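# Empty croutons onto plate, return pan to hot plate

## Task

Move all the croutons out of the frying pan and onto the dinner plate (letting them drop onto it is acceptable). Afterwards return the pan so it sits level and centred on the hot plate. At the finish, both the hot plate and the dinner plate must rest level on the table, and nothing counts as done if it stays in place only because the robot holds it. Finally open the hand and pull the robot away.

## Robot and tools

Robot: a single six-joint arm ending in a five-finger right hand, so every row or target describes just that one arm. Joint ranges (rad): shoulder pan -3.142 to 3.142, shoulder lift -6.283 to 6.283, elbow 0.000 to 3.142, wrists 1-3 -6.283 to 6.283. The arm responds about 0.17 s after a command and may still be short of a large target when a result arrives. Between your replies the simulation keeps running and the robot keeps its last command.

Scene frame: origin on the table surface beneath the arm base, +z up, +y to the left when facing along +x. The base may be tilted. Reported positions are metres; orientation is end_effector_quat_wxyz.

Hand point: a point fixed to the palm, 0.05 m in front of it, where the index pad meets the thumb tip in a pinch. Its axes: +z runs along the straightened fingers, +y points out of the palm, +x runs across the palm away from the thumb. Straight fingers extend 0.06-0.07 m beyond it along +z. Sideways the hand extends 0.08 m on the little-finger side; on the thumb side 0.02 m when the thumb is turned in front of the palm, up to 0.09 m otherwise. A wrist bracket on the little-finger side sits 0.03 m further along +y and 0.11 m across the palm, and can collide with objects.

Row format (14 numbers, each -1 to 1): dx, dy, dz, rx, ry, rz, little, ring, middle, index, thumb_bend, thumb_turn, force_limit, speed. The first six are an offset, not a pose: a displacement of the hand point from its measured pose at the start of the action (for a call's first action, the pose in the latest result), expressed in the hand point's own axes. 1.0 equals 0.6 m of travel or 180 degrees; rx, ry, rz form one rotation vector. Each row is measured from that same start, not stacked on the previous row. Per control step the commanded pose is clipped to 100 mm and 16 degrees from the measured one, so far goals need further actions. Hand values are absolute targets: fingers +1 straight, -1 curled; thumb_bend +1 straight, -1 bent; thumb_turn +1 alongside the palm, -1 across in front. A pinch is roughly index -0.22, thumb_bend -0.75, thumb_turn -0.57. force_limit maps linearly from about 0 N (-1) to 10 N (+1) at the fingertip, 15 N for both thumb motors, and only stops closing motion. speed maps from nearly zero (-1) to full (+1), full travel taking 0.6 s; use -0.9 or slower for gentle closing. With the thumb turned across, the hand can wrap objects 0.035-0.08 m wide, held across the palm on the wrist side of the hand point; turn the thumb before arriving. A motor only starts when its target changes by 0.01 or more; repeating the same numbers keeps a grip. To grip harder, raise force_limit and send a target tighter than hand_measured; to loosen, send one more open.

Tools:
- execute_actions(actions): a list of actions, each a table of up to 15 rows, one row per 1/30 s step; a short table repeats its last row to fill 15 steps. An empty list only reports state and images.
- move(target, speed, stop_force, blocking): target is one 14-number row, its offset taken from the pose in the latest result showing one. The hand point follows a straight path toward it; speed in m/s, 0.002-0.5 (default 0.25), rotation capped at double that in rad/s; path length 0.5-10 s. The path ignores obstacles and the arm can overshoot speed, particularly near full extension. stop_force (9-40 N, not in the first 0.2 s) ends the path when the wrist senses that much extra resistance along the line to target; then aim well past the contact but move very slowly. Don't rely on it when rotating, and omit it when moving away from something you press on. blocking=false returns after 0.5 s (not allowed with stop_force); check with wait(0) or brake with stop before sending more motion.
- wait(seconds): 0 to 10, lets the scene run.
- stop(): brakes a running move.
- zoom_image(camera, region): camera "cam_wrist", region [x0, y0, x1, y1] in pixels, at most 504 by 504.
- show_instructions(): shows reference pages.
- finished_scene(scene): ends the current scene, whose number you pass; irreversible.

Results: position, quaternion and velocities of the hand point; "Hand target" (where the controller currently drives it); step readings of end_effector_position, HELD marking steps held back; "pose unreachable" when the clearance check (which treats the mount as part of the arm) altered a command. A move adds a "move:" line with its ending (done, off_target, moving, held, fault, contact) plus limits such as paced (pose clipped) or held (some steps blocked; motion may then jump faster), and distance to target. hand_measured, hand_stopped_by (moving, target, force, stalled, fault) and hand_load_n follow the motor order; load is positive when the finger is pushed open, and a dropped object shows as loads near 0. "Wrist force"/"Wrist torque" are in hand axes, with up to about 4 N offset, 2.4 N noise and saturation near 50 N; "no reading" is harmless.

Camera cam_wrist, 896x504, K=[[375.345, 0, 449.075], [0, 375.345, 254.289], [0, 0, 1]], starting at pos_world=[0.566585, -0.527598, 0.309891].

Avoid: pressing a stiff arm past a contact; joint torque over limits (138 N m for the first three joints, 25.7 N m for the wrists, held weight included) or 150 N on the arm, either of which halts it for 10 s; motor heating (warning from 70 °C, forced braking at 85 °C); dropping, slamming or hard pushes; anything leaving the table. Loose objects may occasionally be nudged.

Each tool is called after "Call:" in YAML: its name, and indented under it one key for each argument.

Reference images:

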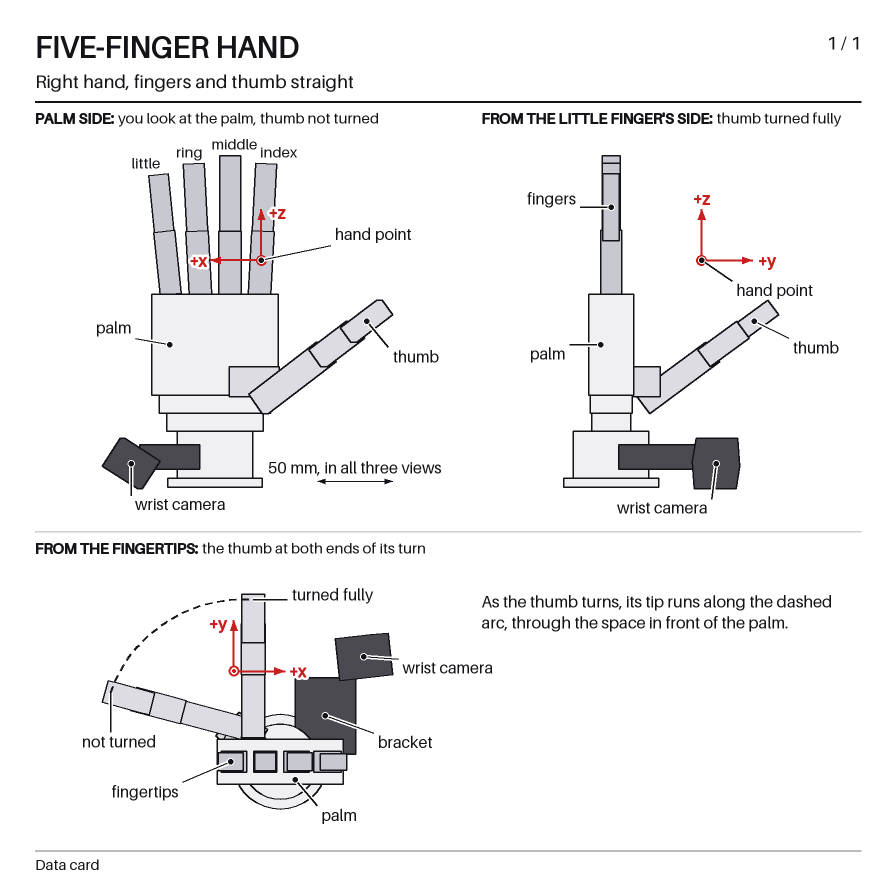

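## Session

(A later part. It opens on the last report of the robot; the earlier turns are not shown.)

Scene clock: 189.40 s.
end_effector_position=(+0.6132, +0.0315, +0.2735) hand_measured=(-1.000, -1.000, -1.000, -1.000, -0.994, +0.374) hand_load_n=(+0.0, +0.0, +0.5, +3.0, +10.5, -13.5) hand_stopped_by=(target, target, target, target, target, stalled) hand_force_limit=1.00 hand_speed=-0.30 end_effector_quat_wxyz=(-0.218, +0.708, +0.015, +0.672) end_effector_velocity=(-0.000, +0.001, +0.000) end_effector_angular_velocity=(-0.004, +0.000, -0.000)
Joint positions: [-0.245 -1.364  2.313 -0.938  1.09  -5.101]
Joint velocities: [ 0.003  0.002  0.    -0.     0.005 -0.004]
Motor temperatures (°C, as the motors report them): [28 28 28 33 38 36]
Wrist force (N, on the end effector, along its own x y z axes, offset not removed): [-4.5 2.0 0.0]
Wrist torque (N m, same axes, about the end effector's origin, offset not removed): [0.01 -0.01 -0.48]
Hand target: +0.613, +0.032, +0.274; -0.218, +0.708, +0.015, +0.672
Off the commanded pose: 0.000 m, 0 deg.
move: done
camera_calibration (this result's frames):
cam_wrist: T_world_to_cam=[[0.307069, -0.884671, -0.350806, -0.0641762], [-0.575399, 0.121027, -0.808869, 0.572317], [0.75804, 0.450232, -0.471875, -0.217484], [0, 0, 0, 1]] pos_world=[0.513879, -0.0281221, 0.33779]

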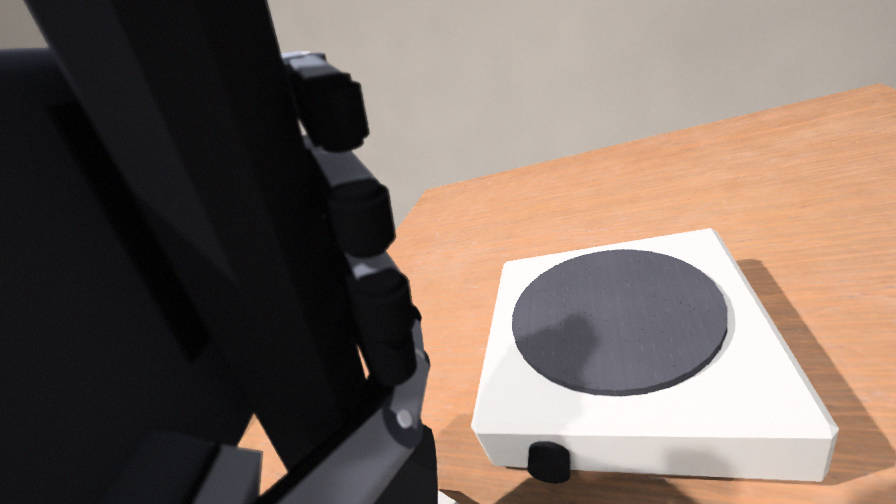

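Grip holds. Continue tipping, slightly lower.

Call:
move:
  target: [0.0,-0.095,0,0,0,-0.0833,-1,-1,-1,-1,-1,0.8,1,-0.3]
  speed: 0.05

Call:
move:
  target: [0.0197,-0.1075,0,0,0,-0.0833,-1,-1,-1,-1,-1,0.8,1,-0.3]
  speed: 0.04

Call:
move:
  target: [0.035,-0.095,0,0,0,-0.0833,-1,-1,-1,-1,-1,0.8,1,-0.3]
  speed: 0.05

Scene clock: 200.27 s.
end_effector_position=(+0.5953, +0.0829, +0.2898) hand_measured=(-1.000, -1.000, -1.000, -1.000, -0.994, +0.392) hand_load_n=(+0.0, +1.0, +1.5, +3.0, +11.0, -15.5) hand_stopped_by=(target, target, target, target, target, stalled) hand_force_limit=1.00 hand_speed=-0.30 end_effector_quat_wxyz=(-0.129, +0.700, +0.107, +0.694) end_effector_velocity=(-0.001, +0.001, +0.000) end_effector_angular_velocity=(-0.004, -0.002, +0.000)
Joint positions: [-0.093 -1.258  2.34  -1.071  1.241 -5.361]
Joint velocities: [ 0.003  0.003  0.001 -0.003  0.003 -0.005]
Motor temperatures (°C, as the motors report them): [28 28 28 33 38 36]
Wrist force (N, on the end effector, along its own x y z axes, offset not removed): [-5.2 -1.1 0.9]
Wrist torque (N m, same axes, about the end effector's origin, offset not removed): [-0.22 -0.01 -0.09]
Hand target: +0.595, +0.083, +0.290; -0.129, +0.700, +0.107, +0.694
Off the commanded pose: 0.000 m, 0 deg.
move: done
camera_calibration (this result's frames):
cam_wrist: T_world_to_cam=[[0.327056, -0.940039, -0.0967477, -0.0884657], [-0.503128, -0.0865506, -0.859867, 0.557966], [0.799935, 0.329901, -0.501267, -0.225778], [0, 0, 0, 1]] pos_world=[0.490269, 0.0396155, 0.358043]

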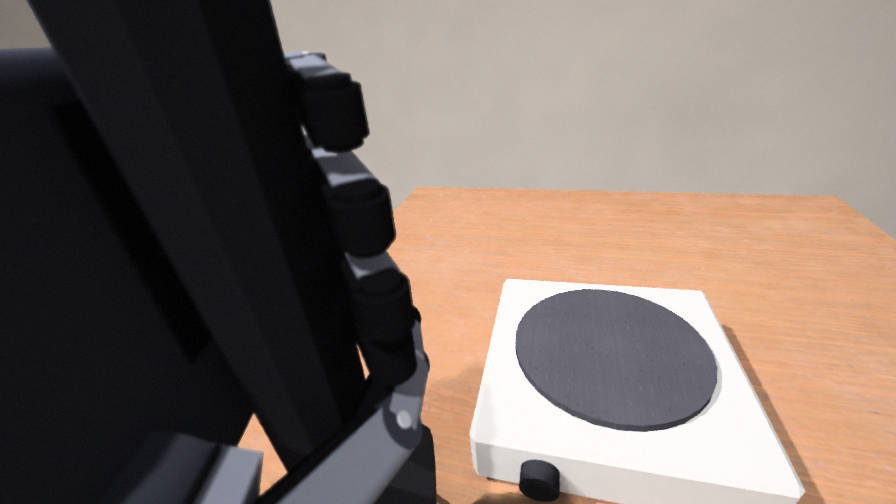

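Scene clock: 203.80 s.
end_effector_position=(+0.5743, +0.1432, +0.3035) hand_measured=(-1.000, -1.000, -1.000, -1.000, -0.994, +0.392) hand_load_n=(+0.0, +1.5, +2.0, +3.0, +11.0, -15.0) hand_stopped_by=(target, target, target, target, target, stalled) hand_force_limit=1.00 hand_speed=-0.30 end_effector_quat_wxyz=(-0.037, +0.680, +0.198, +0.705) end_effector_velocity=(-0.000, +0.001, +0.000) end_effector_angular_velocity=(-0.005, -0.001, -0.001)
Joint positions: [ 0.068 -1.11   2.332 -1.211  1.403 -5.62 ]
Joint velocities: [ 0.004  0.003 -0.001 -0.002  0.005 -0.005]
Motor temperatures (°C, as the motors report them): [28 28 28 33 38 36]
Wrist force (N, on the end effector, along its own x y z axes, offset not removed): [-5.8 -2.6 0.0]
Wrist torque (N m, same axes, about the end effector's origin, offset not removed): [-0.10 0.29 0.16]
Hand target: +0.574, +0.143, +0.304; -0.037, +0.680, +0.198, +0.705
Off the commanded pose: 0.000 m, 0 deg.
move: done
camera_calibration (this result's frames):
cam_wrist: T_world_to_cam=[[0.324771, -0.931498, 0.163812, -0.102599], [-0.428826, -0.299402, -0.85233, 0.549943], [0.84299, 0.206565, -0.496688, -0.230459], [0, 0, 0, 1]] pos_world=[0.463426, 0.116688, 0.371074]

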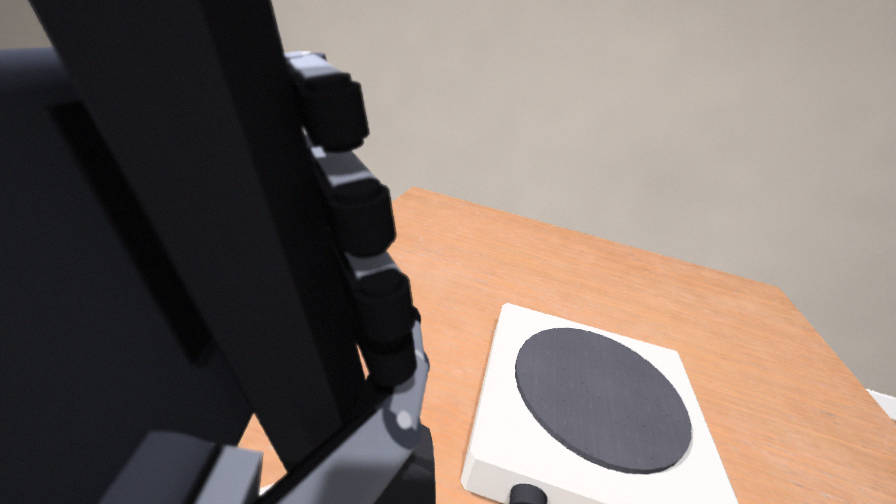

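Scene clock: 206.73 s.
end_effector_position=(+0.5545, +0.1999, +0.3109) hand_measured=(-1.000, -1.000, -1.000, -1.000, -0.994, +0.392) hand_load_n=(+0.0, +2.0, +2.5, +3.0, +11.0, -14.5) hand_stopped_by=(target, target, target, target, target, stalled) hand_force_limit=1.00 hand_speed=-0.30 end_effector_quat_wxyz=(+0.055, +0.648, +0.285, +0.704) end_effector_velocity=(-0.000, +0.001, +0.001) end_effector_angular_velocity=(-0.004, -0.003, -0.002)
Joint positions: [ 0.196 -0.956  2.295 -1.329  1.53  -5.88 ]
Joint velocities: [ 0.002  0.002 -0.001 -0.003  0.003 -0.005]
Motor temperatures (°C, as the motors report them): [28 28 28 33 38 36]
Wrist force (N, on the end effector, along its own x y z axes, offset not removed): [-5.6 -6.0 -2.9]
Wrist torque (N m, same axes, about the end effector's origin, offset not removed): [-0.26 0.15 0.05]
Hand target: +0.555, +0.200, +0.311; +0.055, +0.648, +0.285, +0.704
Off the commanded pose: 0.000 m, 0 deg.
move: done
camera_calibration (this result's frames):
cam_wrist: T_world_to_cam=[[0.300321, -0.859647, 0.413296, -0.122924], [-0.357515, -0.50316, -0.786774, 0.545587], [0.884302, 0.0885254, -0.458447, -0.233089], [0, 0, 0, 1]] pos_world=[0.438093, 0.18948, 0.373199]

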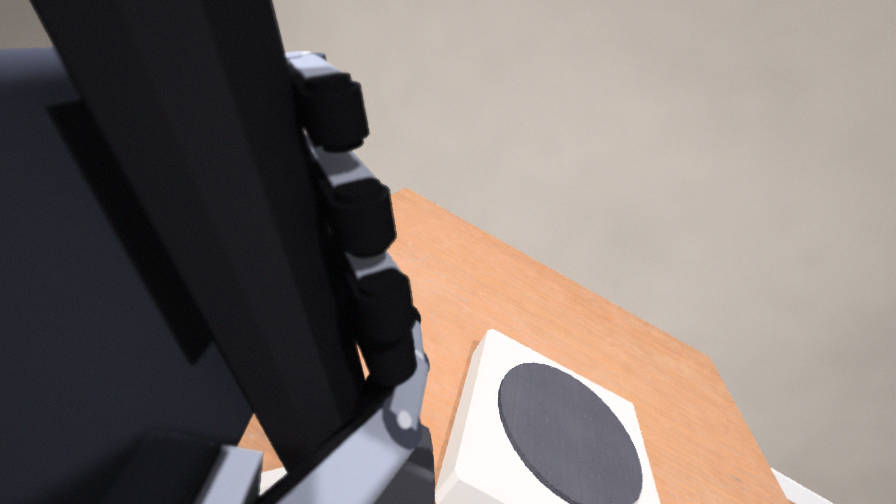

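Call:
move:
  target: [-0.075,0.243,0.083,0,0,0.3333,-1,-1,-1,-1,-1,0.8,1,-0.3]
  speed: 0.25

Call:
move:
  target: [-0.027,0.597,0.25,0,0,0.25,-1,-1,-1,-1,-1,0.8,1,-0.3]
  speed: 0.2

Scene clock: 220.07 s.
end_effector_position=(+0.6506, +0.0753, +0.3401) hand_measured=(-1.000, -1.000, -1.000, -1.000, -0.994, +0.390) hand_load_n=(+0.0, +0.5, +1.5, +3.0, +10.5, -16.0) hand_stopped_by=(target, target, target, target, target, stalled) hand_force_limit=1.00 hand_speed=-0.30 end_effector_quat_wxyz=(-0.304, +0.704, -0.078, +0.637) end_effector_velocity=(+0.000, -0.000, -0.000) end_effector_angular_velocity=(+0.007, +0.004, +0.003)
Joint positions: [-0.026 -1.372  2.127 -0.745  1.308 -4.836]
Joint velocities: [-0.003 -0.001 -0.002  0.006 -0.004  0.007]
Motor temperatures (°C, as the motors report them): [28 28 28 33 38 36]
Wrist force (N, on the end effector, along its own x y z axes, offset not removed): [-5.6 2.9 4.0]
Wrist torque (N m, same axes, about the end effector's origin, offset not removed): [0.00 0.01 -0.51]
Hand target: +0.651, +0.075, +0.340; -0.305, +0.704, -0.078, +0.637
Off the commanded pose: 0.001 m, 0 deg.
move: done
camera_calibration (this result's frames):
cam_wrist: T_world_to_cam=[[0.266087, -0.768669, -0.581674, 0.0828465], [-0.641038, 0.309556, -0.702314, 0.634705], [0.719908, 0.559752, -0.410377, -0.238442], [0, 0, 0, 1]] pos_world=[0.556482, 0.000673213, 0.396101]

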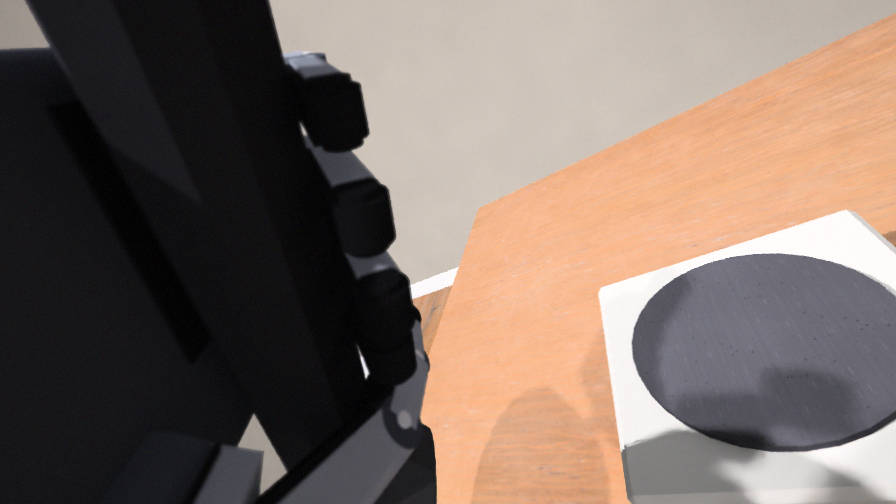

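Scene clock: 222.57 s.
end_effector_position=(+0.8898, -0.1548, +0.1384) hand_measured=(-1.000, -1.000, -1.000, -1.000, -0.994, +0.390) hand_load_n=(+0.0, +0.0, +0.0, +3.0, +10.5, -18.0) hand_stopped_by=(target, target, target, target, target, stalled) hand_force_limit=1.00 hand_speed=-0.30 end_effector_quat_wxyz=(-0.525, +0.620, -0.341, +0.472) end_effector_velocity=(+0.001, -0.000, -0.000) end_effector_angular_velocity=(+0.002, +0.001, +0.003)
Joint positions: [-0.556 -0.9    1.212 -0.299  0.779 -4.057]
Joint velocities: [-0.     0.004 -0.009  0.008 -0.002  0.   ]
Motor temperatures (°C, as the motors report them): [28 28 28 33 38 36]
Wrist force (N, on the end effector, along its own x y z axes, offset not removed): [-1.3 3.4 -2.1]
Wrist torque (N m, same axes, about the end effector's origin, offset not removed): [0.21 0.12 -0.88]
Hand target: +0.890, -0.155, +0.138; -0.525, +0.620, -0.341, +0.472
Off the commanded pose: 0.001 m, 0 deg.
move: done
camera_calibration (this result's frames):
cam_wrist: T_world_to_cam=[[0.0512815, -0.155056, -0.986574, 0.0671525], [-0.754918, 0.640715, -0.139939, 0.792322], [0.653811, 0.751959, -0.084198, -0.321242], [0, 0, 0, 1]] pos_world=[0.804726, -0.255679, 0.15008]

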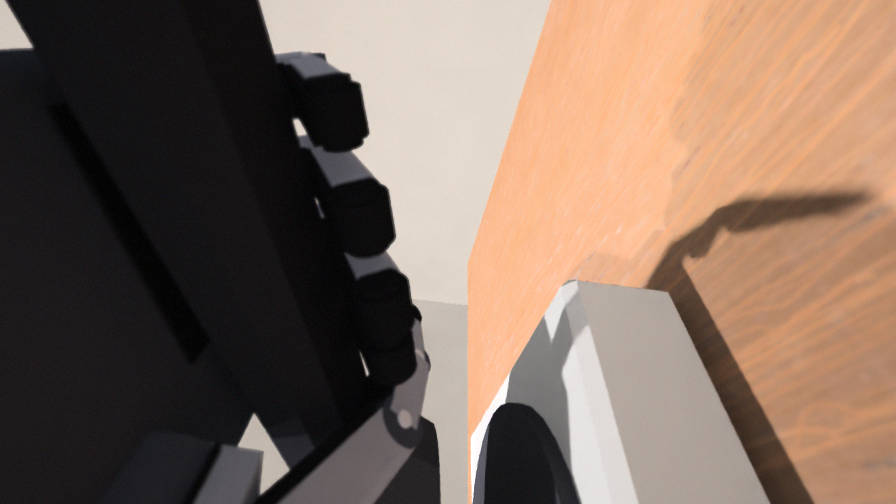

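Call:
move:
  target: [-0.013,0.0705,0,0,0,0,-1,-1,-1,-1,-1,0.8,1,-0.3]
  speed: 0.04

Call:
move:
  target: [0,0,0,0,0,0,1,1,1,1,1,0.1,1,0.2]

Call:
move:
  target: [0,-0.03,-0.13,0,0,0,1,1,1,1,1,-0.6,1,0.2]
  speed: 0.12

Call:
move:
  target: [-0.1,-0.65,-0.15,-0.25,0,0,1,1,1,1,1,1,1,-0.3]
  speed: 0.3

Scene clock: 231.27 s.
end_effector_position=(+0.8905, -0.1568, +0.0955) hand_measured=(-1.000, -1.000, -1.000, -1.000, -0.994, +0.390) hand_load_n=(+0.0, +0.0, +0.0, +3.0, +10.5, -17.0) hand_stopped_by=(target, target, target, target, target, stalled) hand_force_limit=1.00 hand_speed=-0.30 end_effector_quat_wxyz=(-0.525, +0.620, -0.341, +0.472) end_effector_velocity=(+0.000, +0.000, -0.002) end_effector_angular_velocity=(+0.000, +0.000, +0.000)
Joint positions: [-0.586 -0.835  1.185 -0.336  0.748 -4.057]
Joint velocities: [-0.001  0.003 -0.002 -0.001 -0.001 -0.   ]
Motor temperatures (°C, as the motors report them): [28 28 28 33 38 36]
Wrist force (N, on the end effector, along its own x y z axes, offset not removed): [-2.0 3.2 -0.9]
Wrist torque (N m, same axes, about the end effector's origin, offset not removed): [0.05 0.18 -0.51]
Hand target: +0.890, -0.157, +0.095; -0.525, +0.620, -0.341, +0.472
Off the commanded pose: 0.000 m, 0 deg.
move: done
camera_calibration (this result's frames):
cam_wrist: T_world_to_cam=[[0.0513095, -0.15504, -0.986575, 0.0245273], [-0.754903, 0.64073, -0.139951, 0.788147], [0.653827, 0.751949, -0.0841643, -0.323821], [0, 0, 0, 1]] pos_world=[0.805439, -0.257691, 0.107246]

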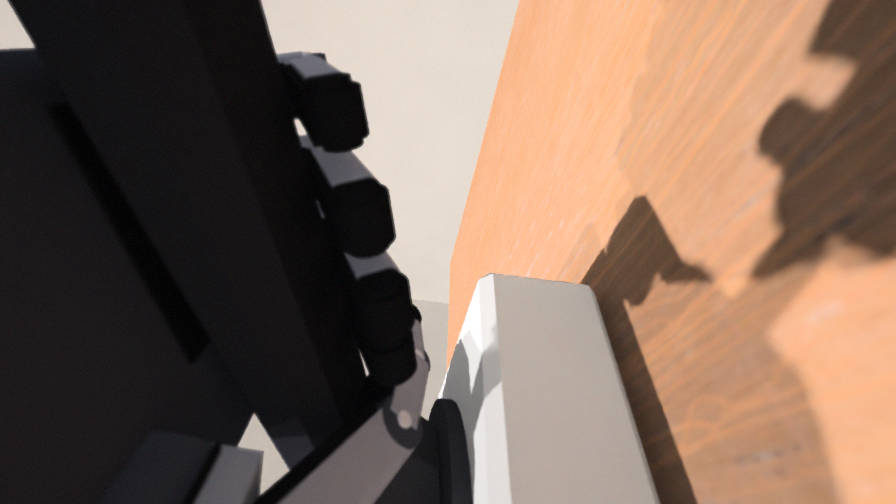

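Scene clock: 233.13 s.
end_effector_position=(+0.8905, -0.1568, +0.0955) hand_measured=(+1.000, +1.000, +1.000, +1.000, +1.000, +0.100) hand_load_n=(+0.0, +0.0, +0.0, +0.0, +0.0, +0.0) hand_stopped_by=(target, target, target, target, target, target) hand_force_limit=1.00 hand_speed=0.20 end_effector_quat_wxyz=(-0.525, +0.620, -0.341, +0.472) end_effector_velocity=(-0.000, +0.001, -0.001) end_effector_angular_velocity=(+0.001, +0.000, +0.001)
Joint positions: [-0.587 -0.835  1.185 -0.337  0.748 -4.057]
Joint velocities: [-0.     0.001  0.    -0.    -0.001  0.   ]
Motor temperatures (°C, as the motors report them): [28 28 28 33 38 36]
Wrist force (N, on the end effector, along its own x y z axes, offset not removed): [-1.1 -1.3 -2.0]
Wrist torque (N m, same axes, about the end effector's origin, offset not removed): [0.06 0.15 0.06]
Hand target: +0.890, -0.157, +0.096; -0.525, +0.620, -0.341, +0.472
Off the commanded pose: 0.000 m, 0 deg.
move: done
camera_calibration (this result's frames):
cam_wrist: T_world_to_cam=[[0.0513296, -0.155077, -0.986568, 0.0244944], [-0.754869, 0.64076, -0.139995, 0.788157], [0.653864, 0.751916, -0.0841732, -0.323838], [0, 0, 0, 1]] pos_world=[0.805444, -0.257722, 0.107245]

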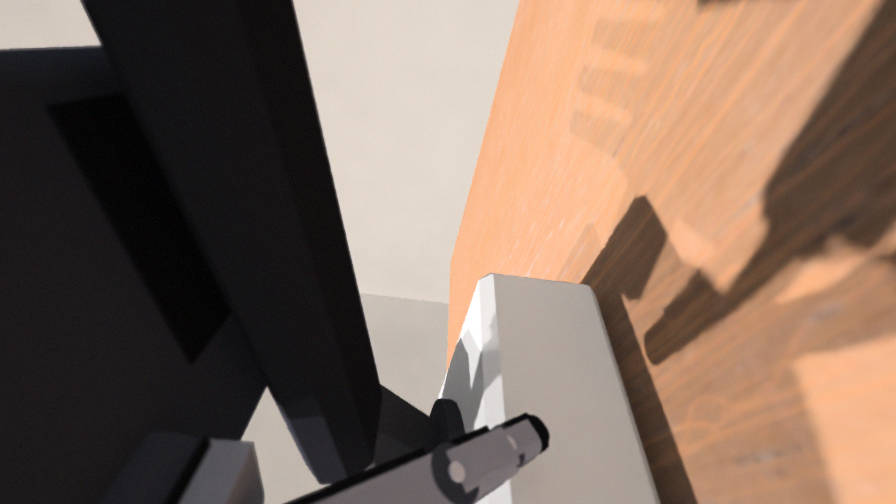

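Scene clock: 234.27 s.
end_effector_position=(+0.8155, -0.1784, +0.1131) hand_measured=(+1.000, +1.000, +1.000, +1.000, +1.000, -0.600) hand_load_n=(+0.0, +0.0, +0.0, +0.0, +0.0, +0.0) hand_stopped_by=(target, target, target, target, target, target) hand_force_limit=1.00 hand_speed=0.20 end_effector_quat_wxyz=(-0.525, +0.620, -0.341, +0.472) end_effector_velocity=(-0.001, -0.001, +0.001) end_effector_angular_velocity=(-0.000, -0.001, -0.001)
Joint positions: [-0.668 -1.007  1.448 -0.426  0.667 -4.059]
Joint velocities: [-0.001 -0.004  0.004 -0.002 -0.001  0.001]
Motor temperatures (°C, as the motors report them): [28 28 28 33 38 36]
Wrist force (N, on the end effector, along its own x y z axes, offset not removed): [-0.8 -4.0 0.7]
Wrist torque (N m, same axes, about the end effector's origin, offset not removed): [-0.45 -0.05 0.06]
Hand target: +0.815, -0.178, +0.113; -0.525, +0.620, -0.341, +0.472
Off the commanded pose: 0.000 m, 0 deg.
move: done
camera_calibration (this result's frames):
cam_wrist: T_world_to_cam=[[0.051335, -0.154996, -0.98658, 0.0422994], [-0.754865, 0.640775, -0.139946, 0.747874], [0.653868, 0.75192, -0.0841067, -0.257093], [0, 0, 0, 1]] pos_world=[0.730478, -0.279349, 0.124771]

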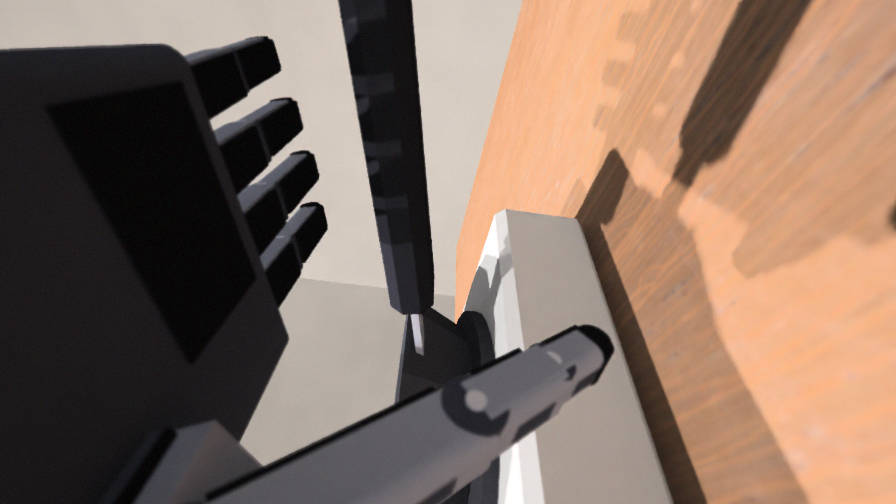

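Scene clock: 236.27 s.
end_effector_position=(+0.6816, -0.0690, +0.4786) hand_measured=(+1.000, +1.000, +1.000, +1.000, +1.000, +1.000) hand_load_n=(+0.0, +0.0, +0.0, +0.0, +0.0, +0.0) hand_stopped_by=(target, target, target, target, target, target) hand_force_limit=1.00 hand_speed=-0.30 end_effector_quat_wxyz=(-0.248, +0.774, -0.496, +0.307) end_effector_velocity=(+0.000, +0.000, +0.000) end_effector_angular_velocity=(-0.001, +0.008, +0.000)
Joint positions: [ 0.16  -1.217  1.038  0.715  2.096 -3.924]
Joint velocities: [ 0.002  0.008 -0.013  0.014  0.005  0.005]
Motor temperatures (°C, as the motors report them): [28 28 28 33 38 36]
Wrist force (N, on the end effector, along its own x y z axes, offset not removed): [0.2 -2.4 2.0]
Wrist torque (N m, same axes, about the end effector's origin, offset not removed): [-0.31 -0.18 0.03]
Hand target: +0.682, -0.069, +0.479; -0.247, +0.774, -0.496, +0.306
Off the commanded pose: 0.001 m, 0 deg.
move: done
camera_calibration (this result's frames):
cam_wrist: T_world_to_cam=[[-0.635609, -0.325158, -0.700195, 0.7462], [-0.602853, 0.775613, 0.187065, 0.377013], [0.482254, 0.541015, -0.689009, 0.170874], [0, 0, 0, 1]] pos_world=[0.61917, -0.142229, 0.569693]

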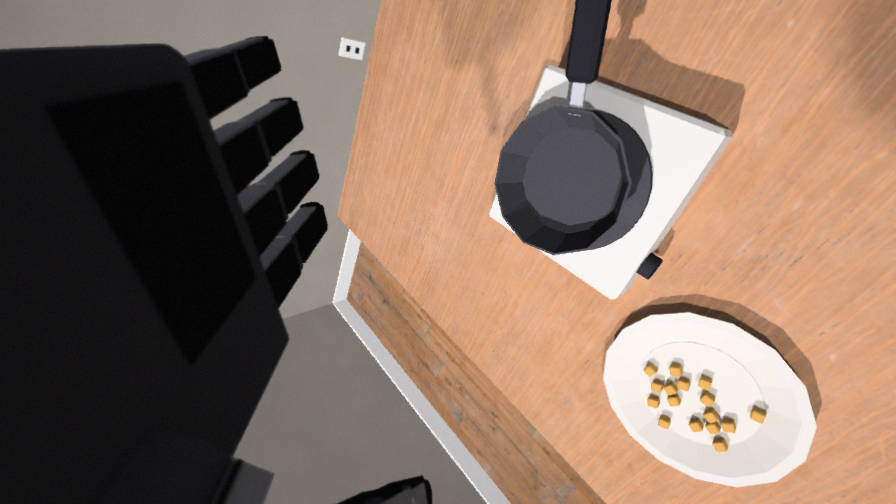

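Call:
zoom_image:
  camera: "cam_wrist"
  region: [450,50,880,500]

Region (450, 50, 880, 500) of cam_wrist's 896x504 image, scaled by 1.120, with more detail than that image has; it fills the left 482 columns of this view, and the rest is white.

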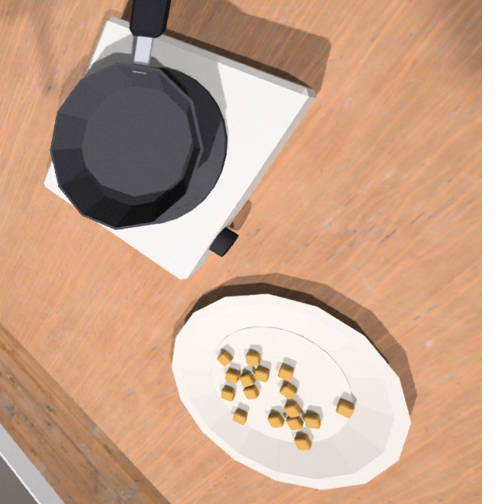

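Call:
finished_scene:
  scene: 1

The scene is finished: the task was done.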